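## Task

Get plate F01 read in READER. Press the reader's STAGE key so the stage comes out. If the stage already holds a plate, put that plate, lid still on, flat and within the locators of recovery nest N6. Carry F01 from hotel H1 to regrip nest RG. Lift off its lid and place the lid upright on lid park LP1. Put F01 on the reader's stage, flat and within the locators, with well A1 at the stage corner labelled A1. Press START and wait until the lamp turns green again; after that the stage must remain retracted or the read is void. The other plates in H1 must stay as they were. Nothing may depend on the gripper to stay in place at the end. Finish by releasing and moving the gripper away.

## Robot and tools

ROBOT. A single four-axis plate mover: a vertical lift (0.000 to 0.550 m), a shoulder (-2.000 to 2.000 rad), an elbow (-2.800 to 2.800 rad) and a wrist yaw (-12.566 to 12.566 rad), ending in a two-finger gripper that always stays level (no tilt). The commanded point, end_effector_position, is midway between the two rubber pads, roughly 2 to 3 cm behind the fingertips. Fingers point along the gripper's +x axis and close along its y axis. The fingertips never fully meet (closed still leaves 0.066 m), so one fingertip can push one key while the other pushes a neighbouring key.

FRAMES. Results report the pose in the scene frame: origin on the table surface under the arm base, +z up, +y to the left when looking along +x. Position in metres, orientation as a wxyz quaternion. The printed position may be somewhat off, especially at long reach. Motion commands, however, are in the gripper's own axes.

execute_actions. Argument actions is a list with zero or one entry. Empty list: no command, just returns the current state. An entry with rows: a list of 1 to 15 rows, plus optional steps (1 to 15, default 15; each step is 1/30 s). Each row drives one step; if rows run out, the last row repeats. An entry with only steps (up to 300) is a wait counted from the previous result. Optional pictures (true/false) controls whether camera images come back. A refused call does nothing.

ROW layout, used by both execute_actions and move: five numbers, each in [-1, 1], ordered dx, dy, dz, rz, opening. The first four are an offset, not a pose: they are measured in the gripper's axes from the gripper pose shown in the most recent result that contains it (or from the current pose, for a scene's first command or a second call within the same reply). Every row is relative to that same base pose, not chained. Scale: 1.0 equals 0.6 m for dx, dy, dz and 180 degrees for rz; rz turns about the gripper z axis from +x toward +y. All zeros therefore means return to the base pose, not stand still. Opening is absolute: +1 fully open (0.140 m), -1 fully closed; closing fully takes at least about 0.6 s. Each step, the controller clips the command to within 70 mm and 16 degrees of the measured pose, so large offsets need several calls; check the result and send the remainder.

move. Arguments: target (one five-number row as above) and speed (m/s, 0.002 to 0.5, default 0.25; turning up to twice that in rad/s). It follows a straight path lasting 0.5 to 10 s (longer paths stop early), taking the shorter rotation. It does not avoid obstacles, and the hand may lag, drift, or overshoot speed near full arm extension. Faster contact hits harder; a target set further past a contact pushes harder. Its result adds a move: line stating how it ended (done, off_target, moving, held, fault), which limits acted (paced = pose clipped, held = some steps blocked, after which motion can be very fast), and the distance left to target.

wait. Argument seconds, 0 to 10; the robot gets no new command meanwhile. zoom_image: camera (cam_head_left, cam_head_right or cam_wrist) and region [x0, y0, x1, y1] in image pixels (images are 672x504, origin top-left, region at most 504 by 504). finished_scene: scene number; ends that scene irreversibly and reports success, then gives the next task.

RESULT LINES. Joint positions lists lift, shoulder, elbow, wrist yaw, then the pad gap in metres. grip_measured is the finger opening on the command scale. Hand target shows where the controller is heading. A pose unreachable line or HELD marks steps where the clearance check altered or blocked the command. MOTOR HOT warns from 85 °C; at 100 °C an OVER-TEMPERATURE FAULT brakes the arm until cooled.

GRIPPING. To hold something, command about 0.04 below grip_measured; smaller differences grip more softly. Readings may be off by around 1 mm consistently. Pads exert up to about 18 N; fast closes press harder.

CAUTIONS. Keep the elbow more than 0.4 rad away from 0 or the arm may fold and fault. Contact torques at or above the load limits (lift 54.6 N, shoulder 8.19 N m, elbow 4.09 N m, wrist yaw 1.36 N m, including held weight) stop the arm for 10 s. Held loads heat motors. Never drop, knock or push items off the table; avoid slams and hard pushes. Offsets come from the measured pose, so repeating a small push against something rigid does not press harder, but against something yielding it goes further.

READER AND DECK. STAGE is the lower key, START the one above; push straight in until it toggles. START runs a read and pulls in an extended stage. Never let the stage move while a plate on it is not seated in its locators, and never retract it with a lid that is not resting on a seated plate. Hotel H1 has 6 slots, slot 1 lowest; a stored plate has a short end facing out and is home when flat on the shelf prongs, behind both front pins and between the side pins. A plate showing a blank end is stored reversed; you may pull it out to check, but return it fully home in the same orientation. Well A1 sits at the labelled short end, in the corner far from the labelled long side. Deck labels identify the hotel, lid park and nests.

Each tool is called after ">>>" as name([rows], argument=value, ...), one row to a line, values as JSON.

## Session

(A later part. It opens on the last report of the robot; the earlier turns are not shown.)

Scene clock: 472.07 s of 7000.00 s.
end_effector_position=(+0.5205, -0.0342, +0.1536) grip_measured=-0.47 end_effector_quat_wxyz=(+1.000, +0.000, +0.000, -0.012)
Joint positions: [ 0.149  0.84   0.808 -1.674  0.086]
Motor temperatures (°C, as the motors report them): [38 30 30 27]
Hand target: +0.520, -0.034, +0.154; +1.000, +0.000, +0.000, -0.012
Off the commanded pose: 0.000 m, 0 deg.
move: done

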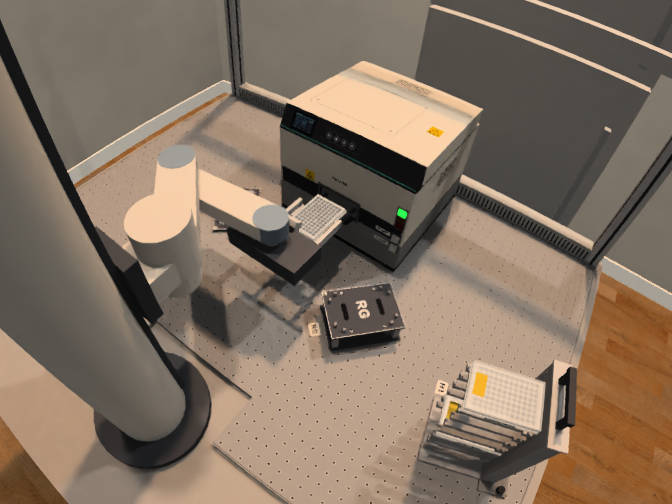

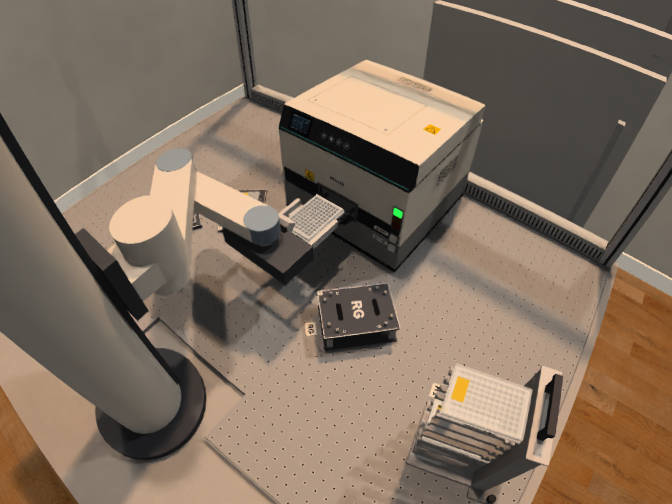

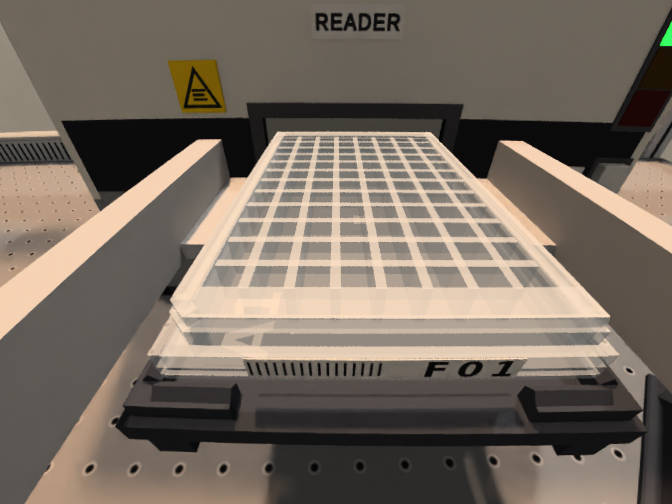

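>>> move(target=[0.001,0,-0.008,0,-0.51], speed=0.005)

>>> move(target=[0,0,-0.0035,0,-0.51], speed=0.004)

Scene clock: 478.67 s of 7000.00 s.
end_effector_position=(+0.5206, -0.0346, +0.1489) grip_measured=-0.47 end_effector_quat_wxyz=(+1.000, +0.000, +0.000, -0.014)
Joint positions: [ 0.144  0.84   0.809 -1.677  0.086]
Motor temperatures (°C, as the motors report them): [38 30 30 27]
Hand target: +0.521, -0.034, +0.149; +1.000, +0.000, +0.000, -0.012
Off the commanded pose: 0.001 m, 0 deg.
After step 90, 2.40 s passed at rest.
move: done

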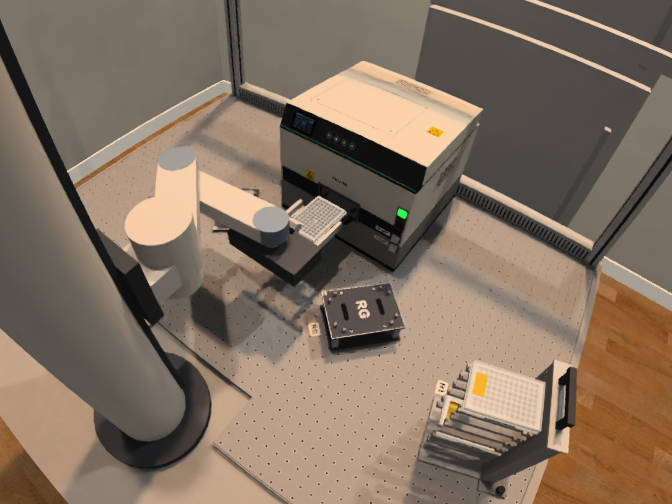

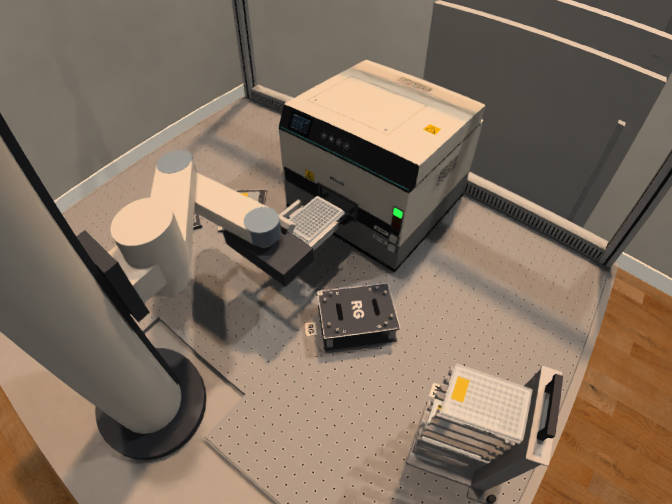

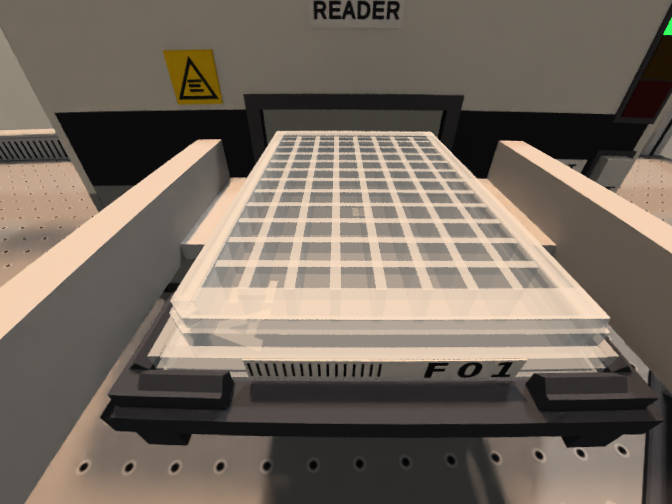

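Scene clock: 479.40 s of 7000.00 s.
end_effector_position=(+0.5205, -0.0347, +0.1474) grip_measured=-0.47 end_effector_quat_wxyz=(+1.000, +0.000, +0.000, -0.014)
Joint positions: [ 0.142  0.84   0.809 -1.677  0.086]
Motor temperatures (°C, as the motors report them): [38 30 30 27]
Hand target: +0.521, -0.035, +0.147; +1.000, +0.000, +0.000, -0.014
Off the commanded pose: 0.001 m, 0 deg.
move: done

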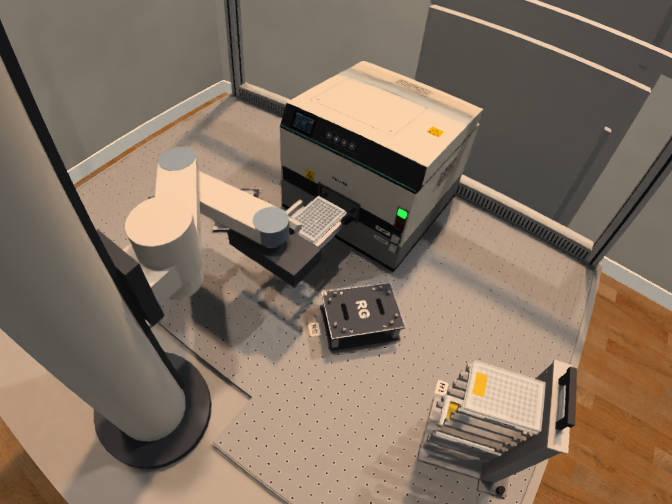

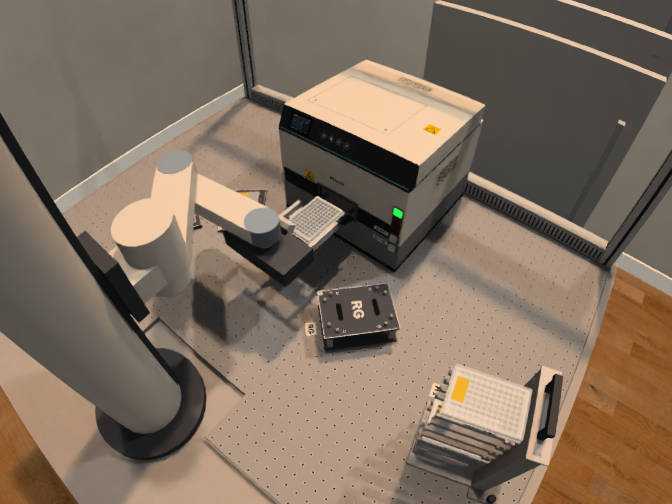

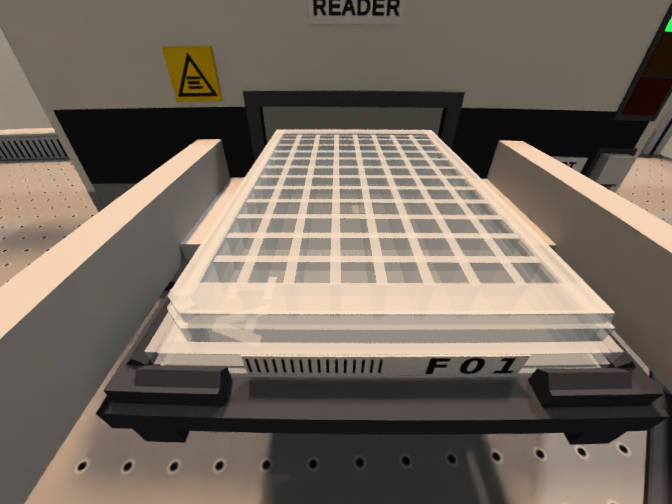

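>>> execute_actions(actions=[])

>>> move(target=[0,0,0,0,-0.3])

>>> move(target=[0,0,0.05,0,-0.3], speed=0.08)

Scene clock: 498.00 s of 7000.00 s.
end_effector_position=(+0.5205, -0.0347, +0.1474) grip_measured=-0.47 end_effector_quat_wxyz=(+1.000, +0.000, +0.000, -0.014)
Joint positions: [ 0.142  0.84   0.809 -1.677  0.086]
Motor temperatures (°C, as the motors report them): [37 30 30 27]
Hand target: +0.521, -0.035, +0.147; +1.000, +0.000, +0.000, -0.014
Off the commanded pose: 0.001 m, 0 deg.
Steps of this call (steps 1 to 90: nothing new was sent; then 15.60 s passed at rest). Readings (end_effector_position):
1: (+0.5205, -0.0347, +0.1474)
2: (+0.5205, -0.0347, +0.1474)
4: (+0.5205, -0.0347, +0.1474)
8: (+0.5205, -0.0347, +0.1474)
90: the state above

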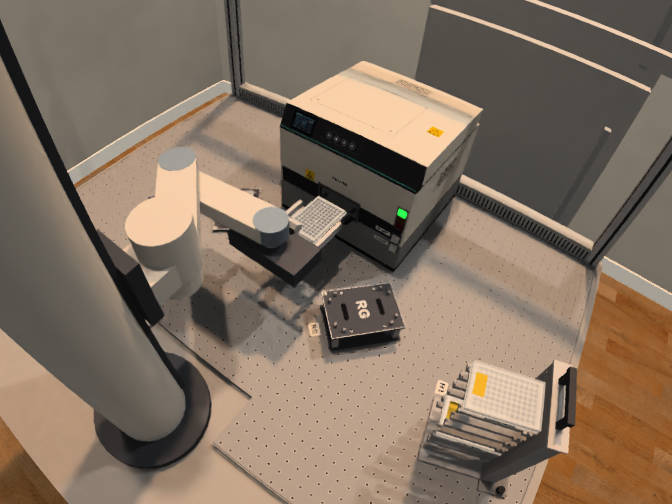

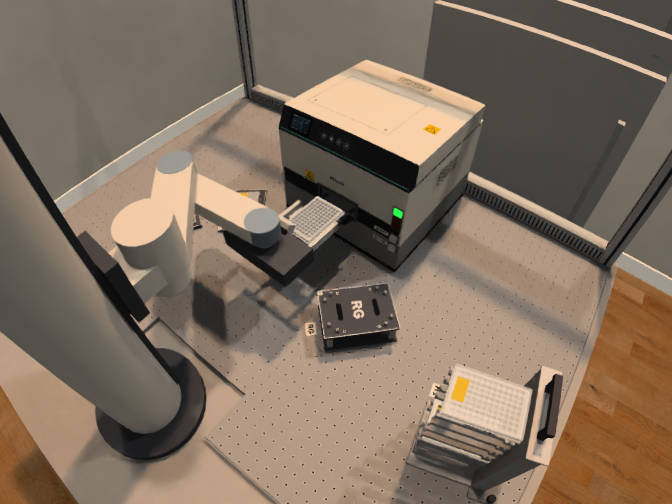

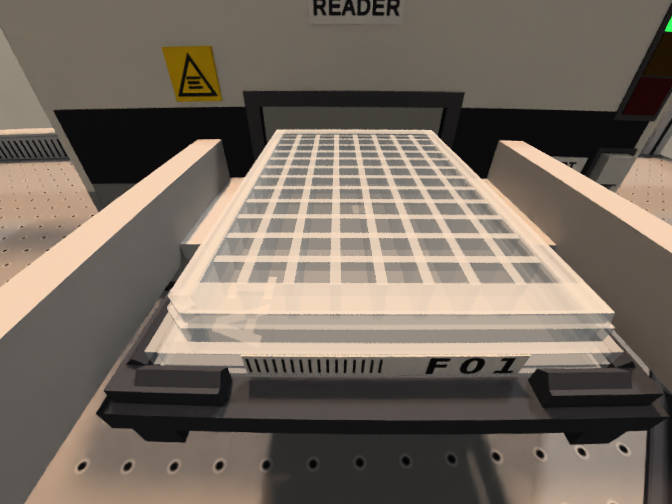

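Scene clock: 498.50 s of 7000.00 s.
end_effector_position=(+0.5205, -0.0347, +0.1474) grip_measured=-0.30 end_effector_quat_wxyz=(+1.000, +0.000, +0.000, -0.014)
Joint positions: [ 0.142  0.84   0.809 -1.677  0.092]
Motor temperatures (°C, as the motors report them): [37 30 30 27]
Hand target: +0.521, -0.035, +0.147; +1.000, +0.000, +0.000, -0.014
Off the commanded pose: 0.000 m, 0 deg.
move: done

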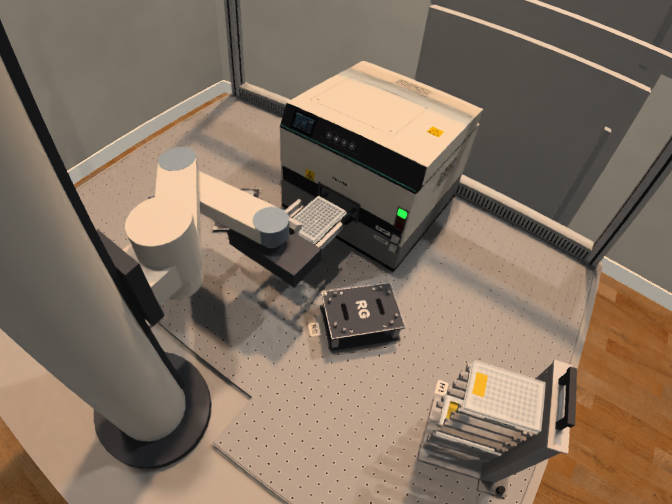

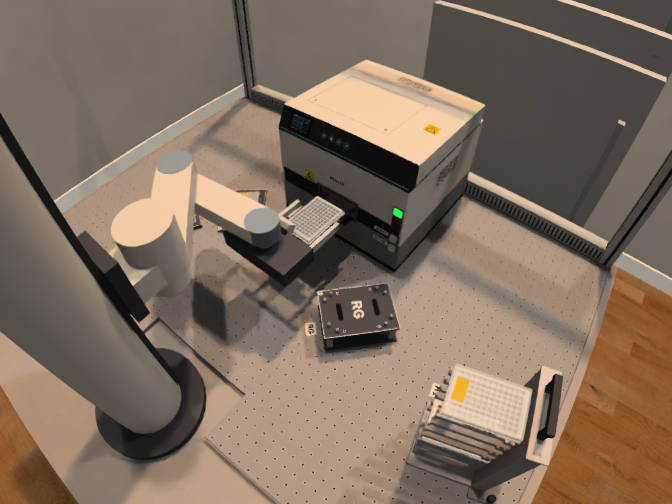

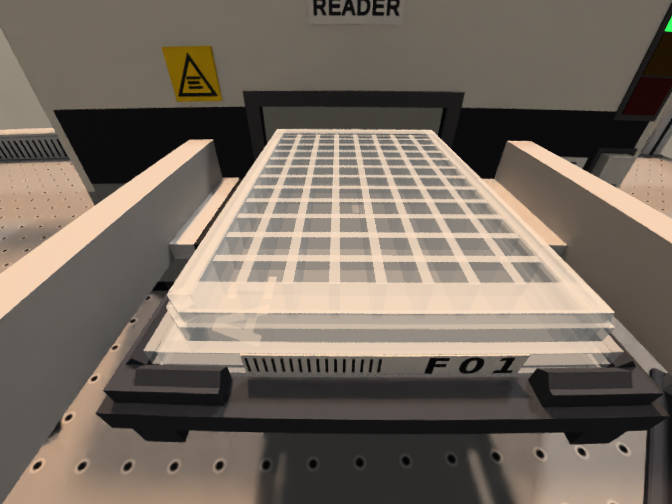

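Scene clock: 499.23 s of 7000.00 s.
end_effector_position=(+0.5205, -0.0347, +0.1775) grip_measured=-0.30 end_effector_quat_wxyz=(+1.000, +0.000, +0.000, -0.014)
Joint positions: [ 0.172  0.84   0.809 -1.677  0.092]
Motor temperatures (°C, as the motors report them): [37 30 30 27]
Hand target: +0.521, -0.035, +0.177; +1.000, +0.000, +0.000, -0.014
Off the commanded pose: 0.000 m, 0 deg.
move: done

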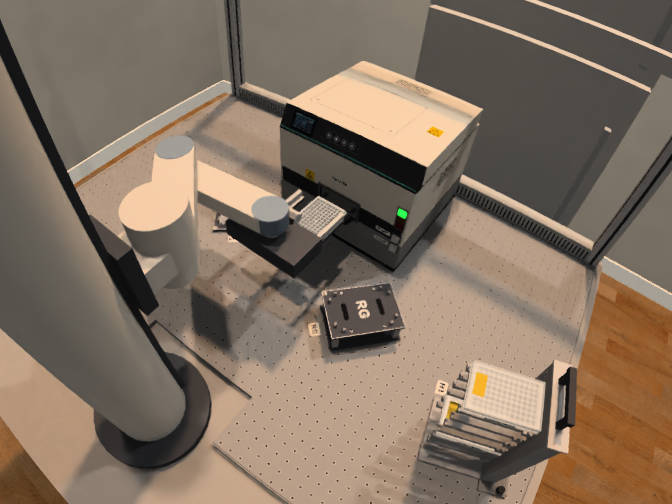

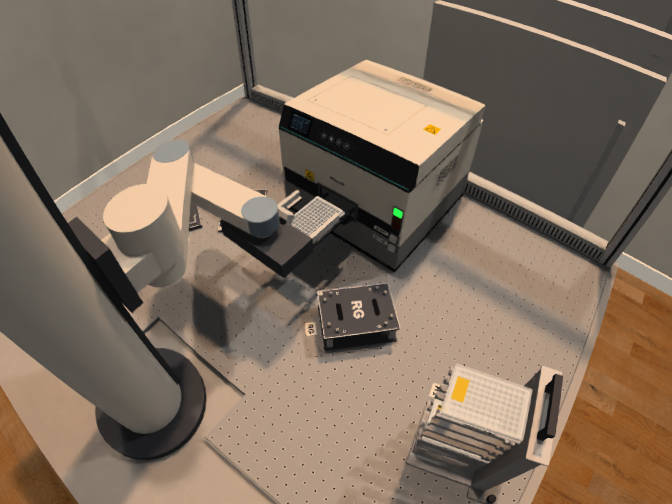

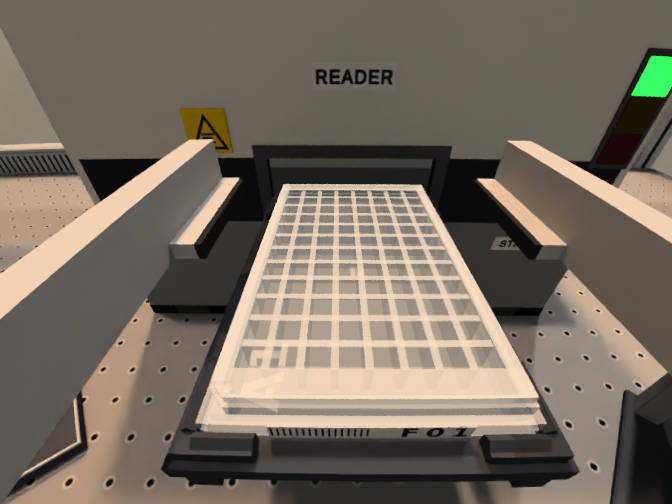

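>>> zoom_image(camera="cam_wrist", region=[150,330,600,504])

>>> zoom_image(camera="cam_wrist", region=[230,130,480,300])

Region (150, 330, 600, 504) of cam_wrist's 672x504 image, scaled by 1.120, with more detail than that image has; it fills the top 195 rows of this view, and the rest is white.

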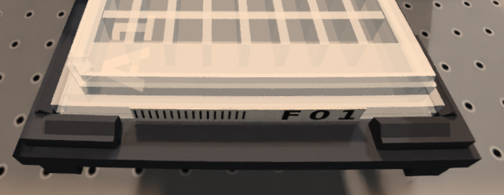

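Region (230, 130, 480, 300) of cam_wrist's 672x504 image, scaled by 2.016, with more detail than that image has; it fills the top 343 rows of this view, and the rest is white.

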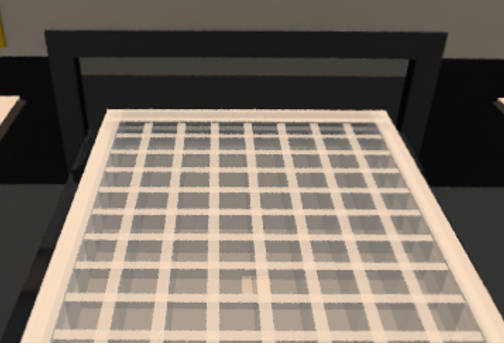

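>>> move(target=[-0.04,0,-0.025,0,-1], speed=0.05)

>>> move(target=[0,0,-0.008,0,-1], speed=0.005)

Scene clock: 514.73 s of 7000.00 s.
end_effector_position=(+0.4965, -0.0342, +0.1624) grip_measured=-0.99 end_effector_quat_wxyz=(+1.000, +0.000, +0.000, -0.015)
Joint positions: [ 0.157  0.847  0.707 -1.584  0.066]
Motor temperatures (°C, as the motors report them): [38 29 30 27]
Hand target: +0.497, -0.034, +0.162; +1.000, +0.000, +0.000, -0.014
Off the commanded pose: 0.000 m, 0 deg.
After step 90, 11.70 s passed at rest.
move: done

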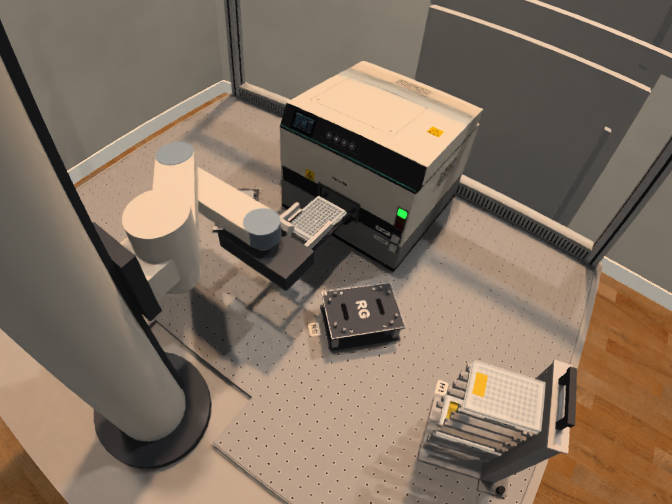

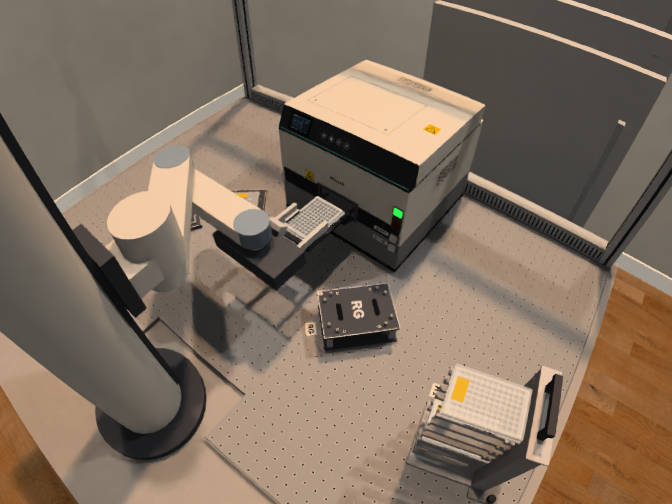

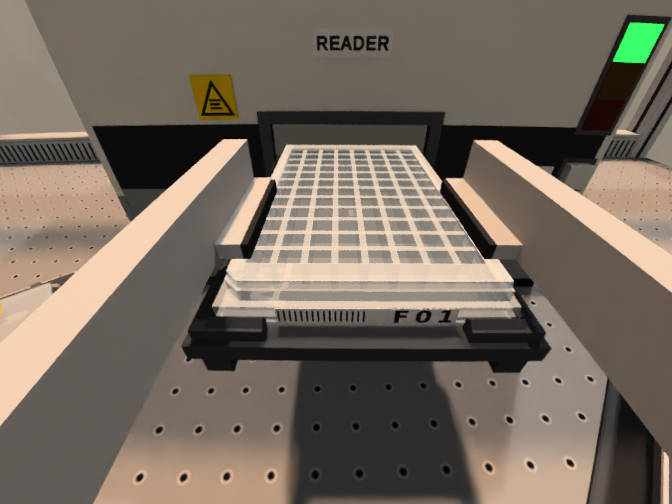

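Scene clock: 515.90 s of 7000.00 s.
end_effector_position=(+0.4964, -0.0341, +0.1592) grip_measured=-0.99 end_effector_quat_wxyz=(+1.000, +0.000, +0.000, -0.014)
Joint positions: [ 0.154  0.847  0.707 -1.584  0.066]
Motor temperatures (°C, as the motors report them): [37 29 30 27]
Hand target: +0.496, -0.034, +0.158; +1.000, +0.000, +0.000, -0.015
Off the commanded pose: 0.002 m, 0 deg.
move: done

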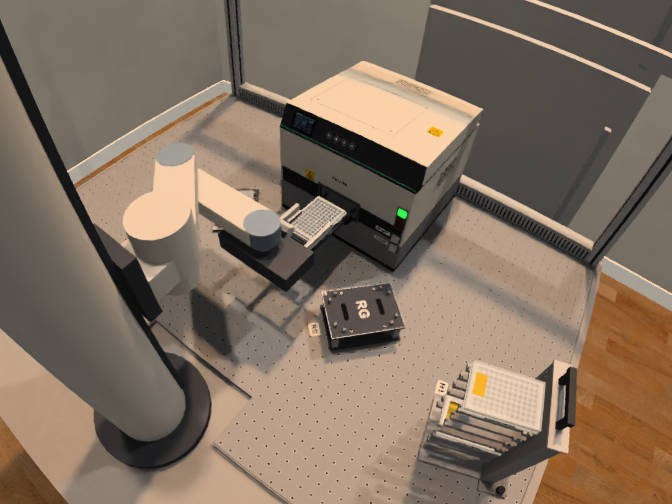

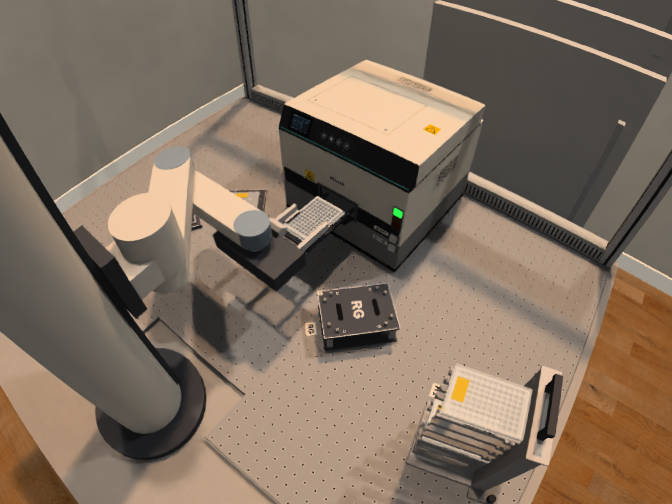

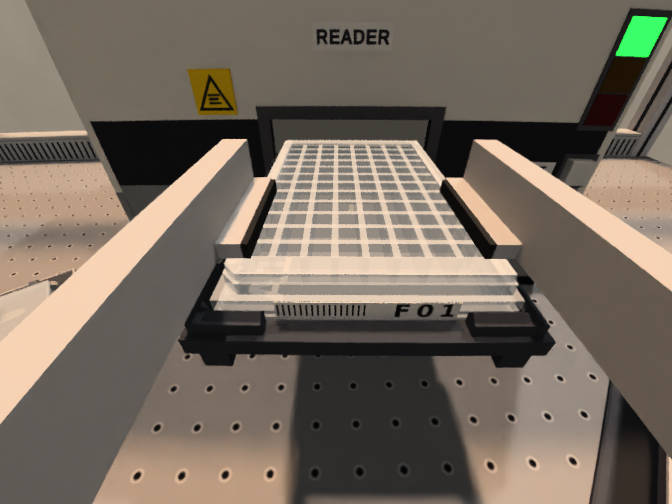

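>>> move(target=[0,0,0.01,0,-1], speed=0.03)

>>> zoom_image(camera="cam_wrist", region=[170,250,400,380])

Scene clock: 521.30 s of 7000.00 s.
end_effector_position=(+0.4964, -0.0342, +0.1653) grip_measured=-0.99 end_effector_quat_wxyz=(+1.000, +0.000, +0.000, -0.015)
Joint positions: [ 0.16   0.847  0.707 -1.584  0.066]
Motor temperatures (°C, as the motors report them): [37 29 30 27]
Hand target: +0.496, -0.034, +0.165; +1.000, +0.000, +0.000, -0.014
Off the commanded pose: 0.000 m, 0 deg.
After step 90, 1.70 s passed at rest.
move: done

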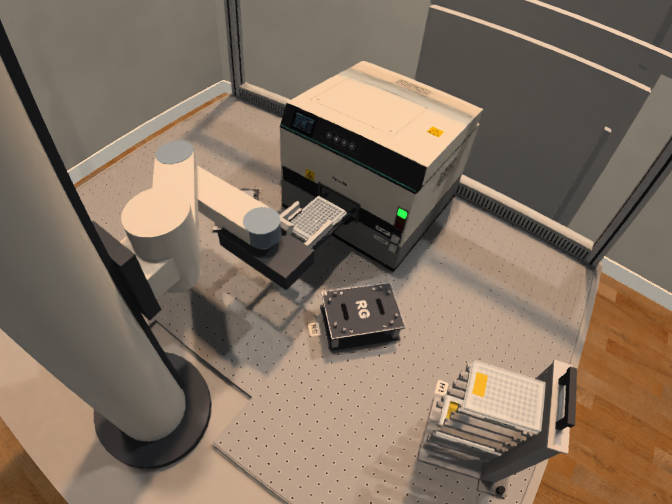

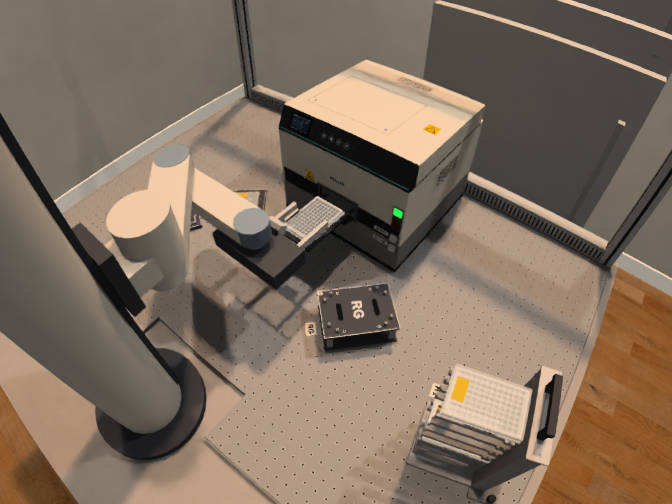

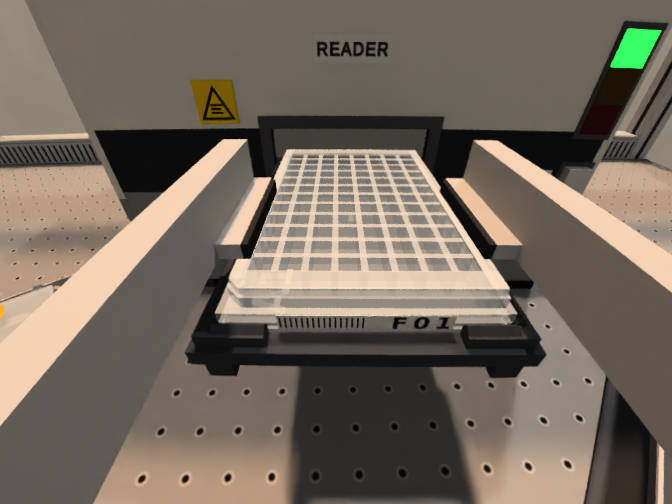

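Region (170, 250, 400, 380) of cam_wrist's 672x504 image, scaled by 2.191, with more detail than that image has; it fills the top 285 rows of this view, and the rest is white.

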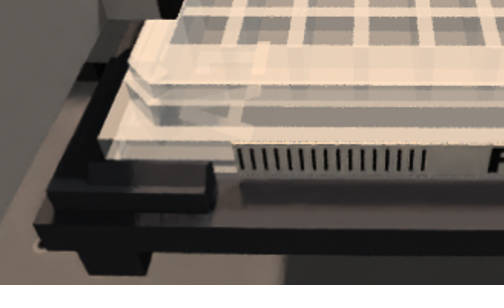

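>>> move(target=[0.105,0,-0.005,0,-1], speed=0.1)

>>> move(target=[0,0,-0.0075,0,-1], speed=0.005)

>>> move(target=[0,0,0.035,0,-1], speed=0.08)

Scene clock: 528.47 s of 7000.00 s.
end_effector_position=(+0.5594, -0.0359, +0.1623) grip_measured=-0.99 end_effector_quat_wxyz=(+1.000, +0.000, +0.000, -0.014)
Joint positions: [ 0.157  0.809  0.977 -1.814  0.066]
Motor temperatures (°C, as the motors report them): [37 29 30 27]
Hand target: +0.559, -0.036, +0.162; +1.000, +0.000, +0.000, -0.015
Off the commanded pose: 0.000 m, 0 deg.
After step 90, 3.23 s passed at rest.
move: done

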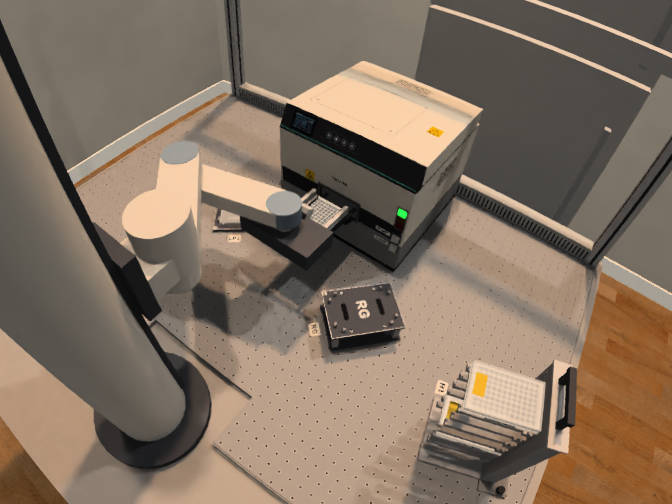

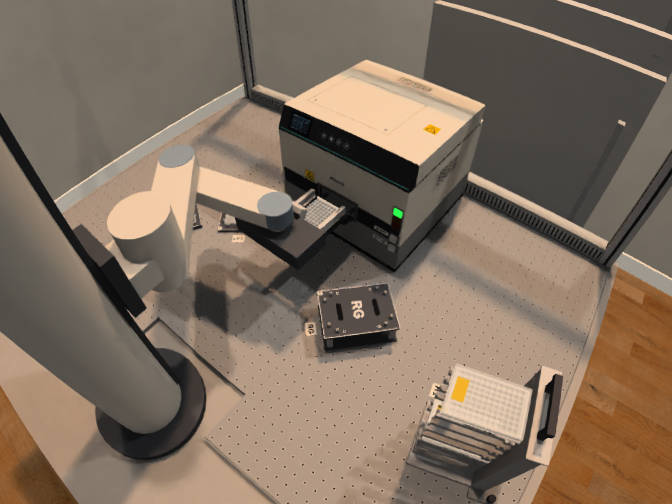

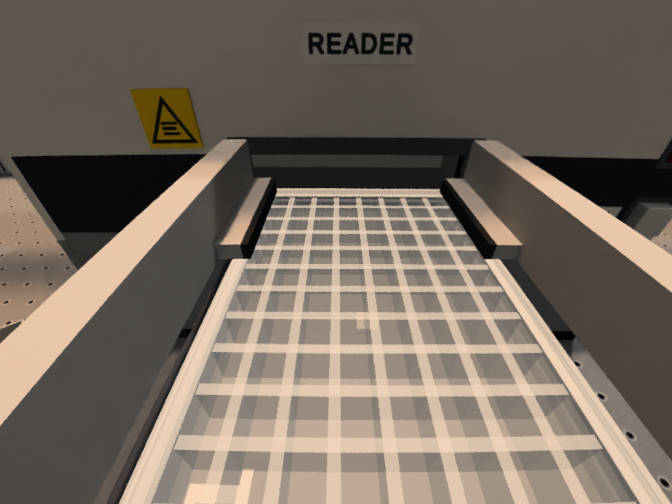

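Scene clock: 529.60 s of 7000.00 s.
end_effector_position=(+0.5594, -0.0358, +0.1593) grip_measured=-0.99 end_effector_quat_wxyz=(+1.000, +0.000, +0.000, -0.014)
Joint positions: [ 0.154  0.809  0.977 -1.814  0.066]
Motor temperatures (°C, as the motors report them): [37 29 30 27]
Hand target: +0.559, -0.036, +0.158; +1.000, +0.000, +0.000, -0.014
Off the commanded pose: 0.002 m, 0 deg.
move: done

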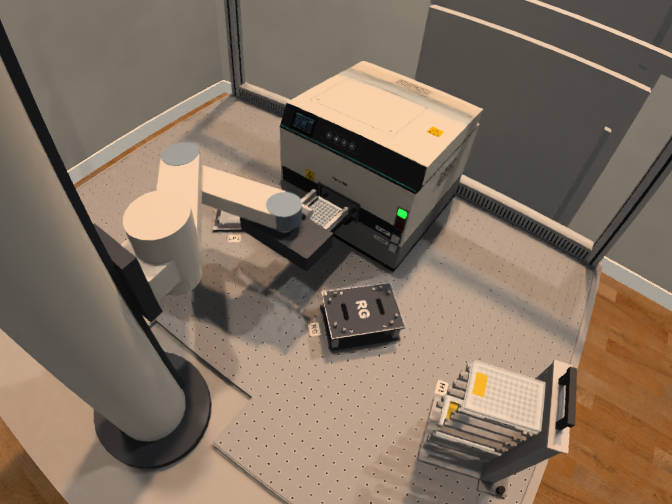

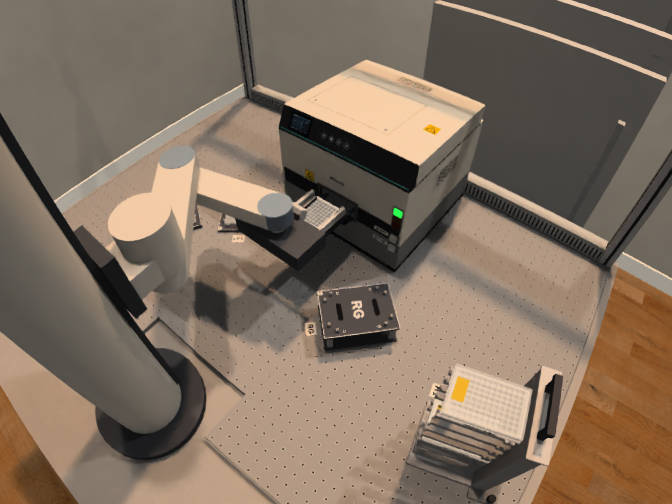

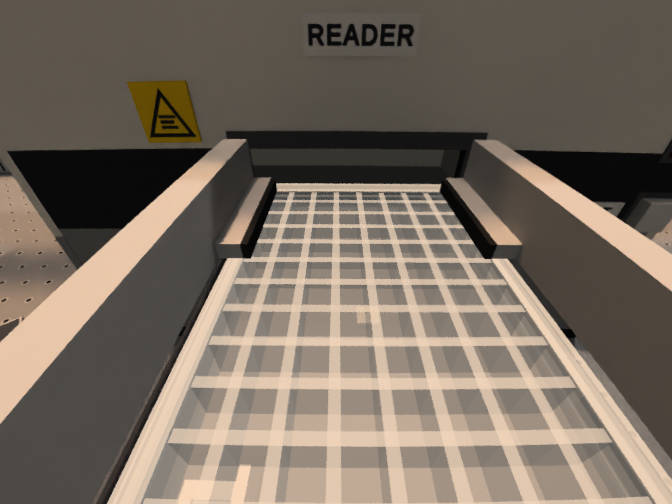

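Scene clock: 530.30 s of 7000.00 s.
end_effector_position=(+0.5594, -0.0358, +0.1803) grip_measured=-0.99 end_effector_quat_wxyz=(+1.000, +0.000, +0.000, -0.014)
Joint positions: [ 0.175  0.809  0.977 -1.814  0.066]
Motor temperatures (°C, as the motors report them): [37 29 30 27]
Hand target: +0.559, -0.036, +0.180; +1.000, +0.000, +0.000, -0.014
Off the commanded pose: 0.000 m, 0 deg.
move: done

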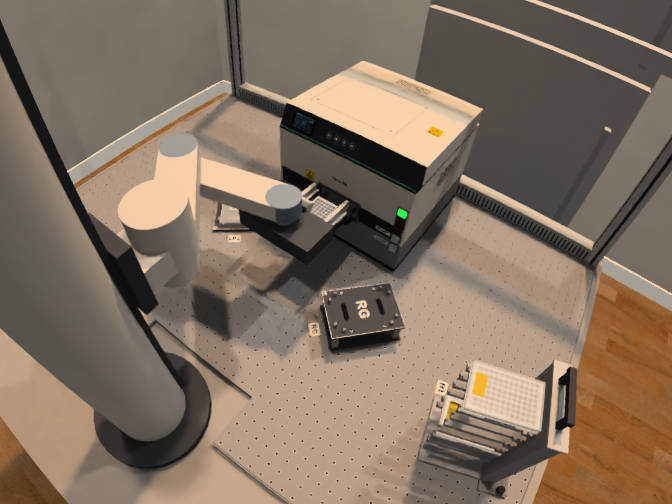

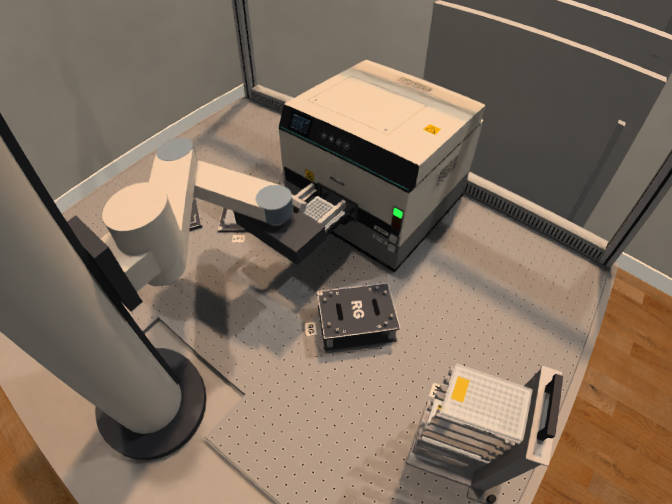

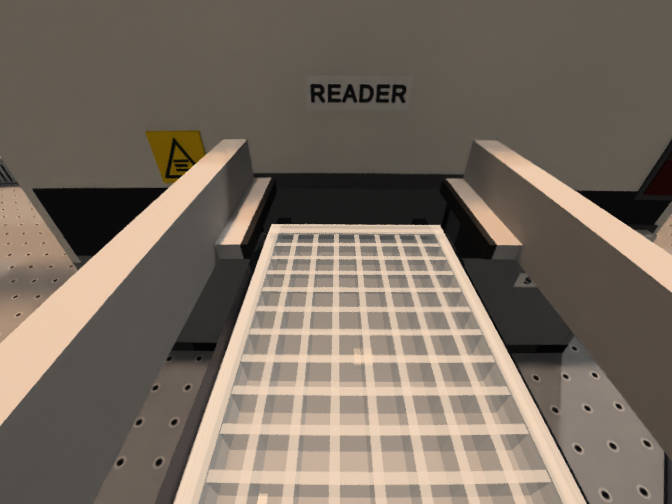

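>>> move(target=[-0.014,-0.356,0,-0.019,-1])

>>> move(target=[0,0,-0.06,0,-1], speed=0.1)

Scene clock: 545.23 s of 7000.00 s.
end_effector_position=(+0.5449, -0.2492, +0.1803) grip_measured=-0.99 end_effector_quat_wxyz=(+0.999, +0.000, +0.000, -0.044)
Joint positions: [ 0.175 -0.007  1.37  -1.451  0.066]
Motor temperatures (°C, as the motors report them): [37 29 30 27]
Hand target: +0.545, -0.249, +0.180; +0.999, +0.000, +0.000, -0.044
Off the commanded pose: 0.000 m, 0 deg.
After step 90, 10.63 s passed at rest.
move: done

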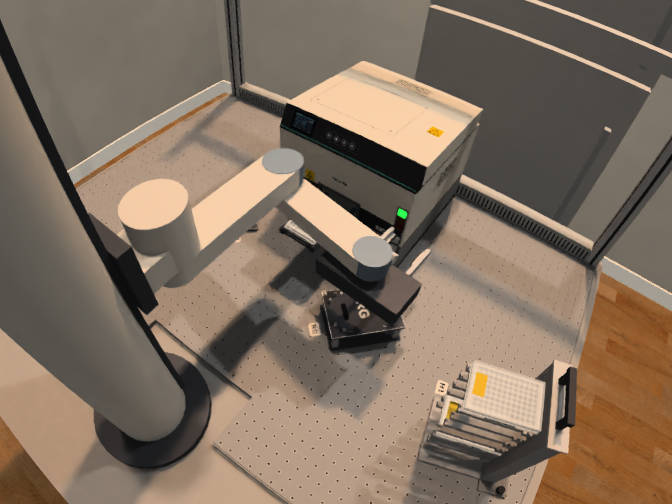

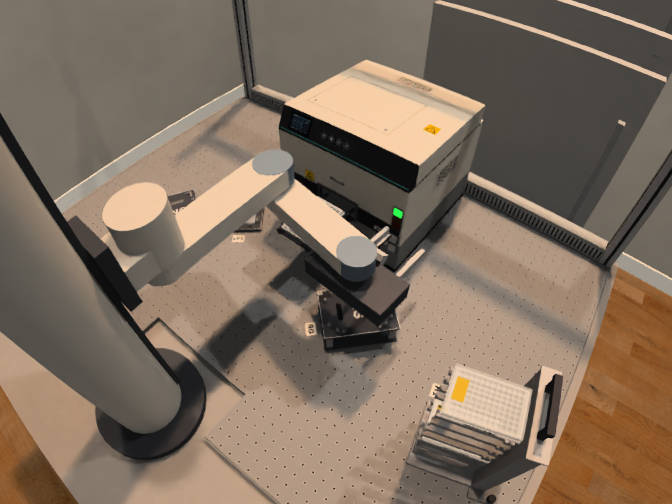

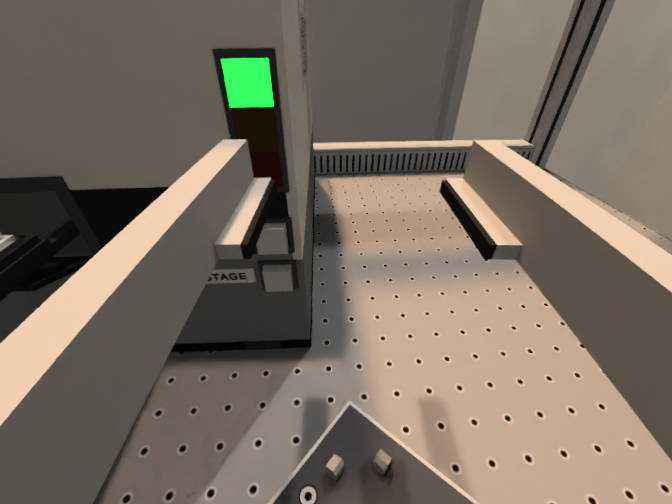

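Scene clock: 545.97 s of 7000.00 s.
end_effector_position=(+0.5449, -0.2492, +0.1443) grip_measured=-0.99 end_effector_quat_wxyz=(+0.999, +0.000, +0.000, -0.044)
Joint positions: [ 0.139 -0.007  1.37  -1.451  0.066]
Motor temperatures (°C, as the motors report them): [37 29 30 27]
Hand target: +0.545, -0.249, +0.144; +0.999, +0.000, +0.000, -0.044
Off the commanded pose: 0.000 m, 0 deg.
move: done

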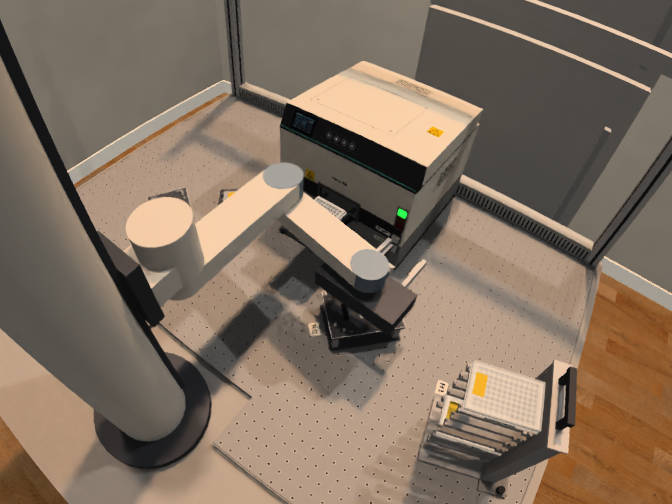

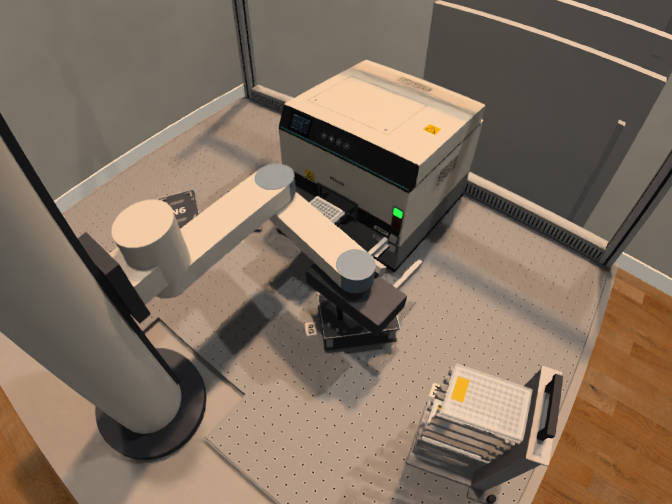

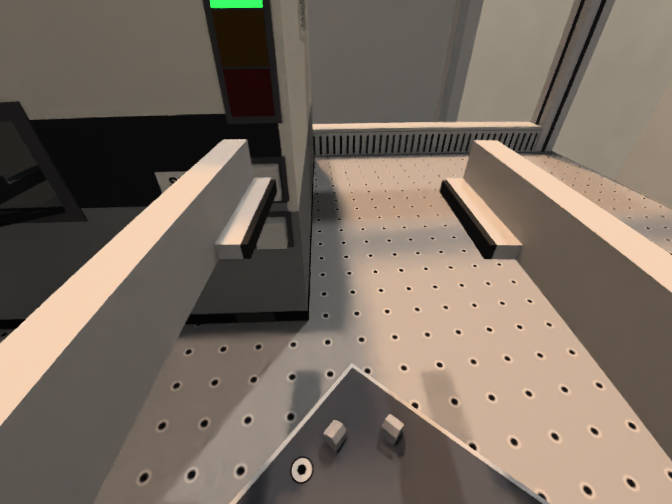

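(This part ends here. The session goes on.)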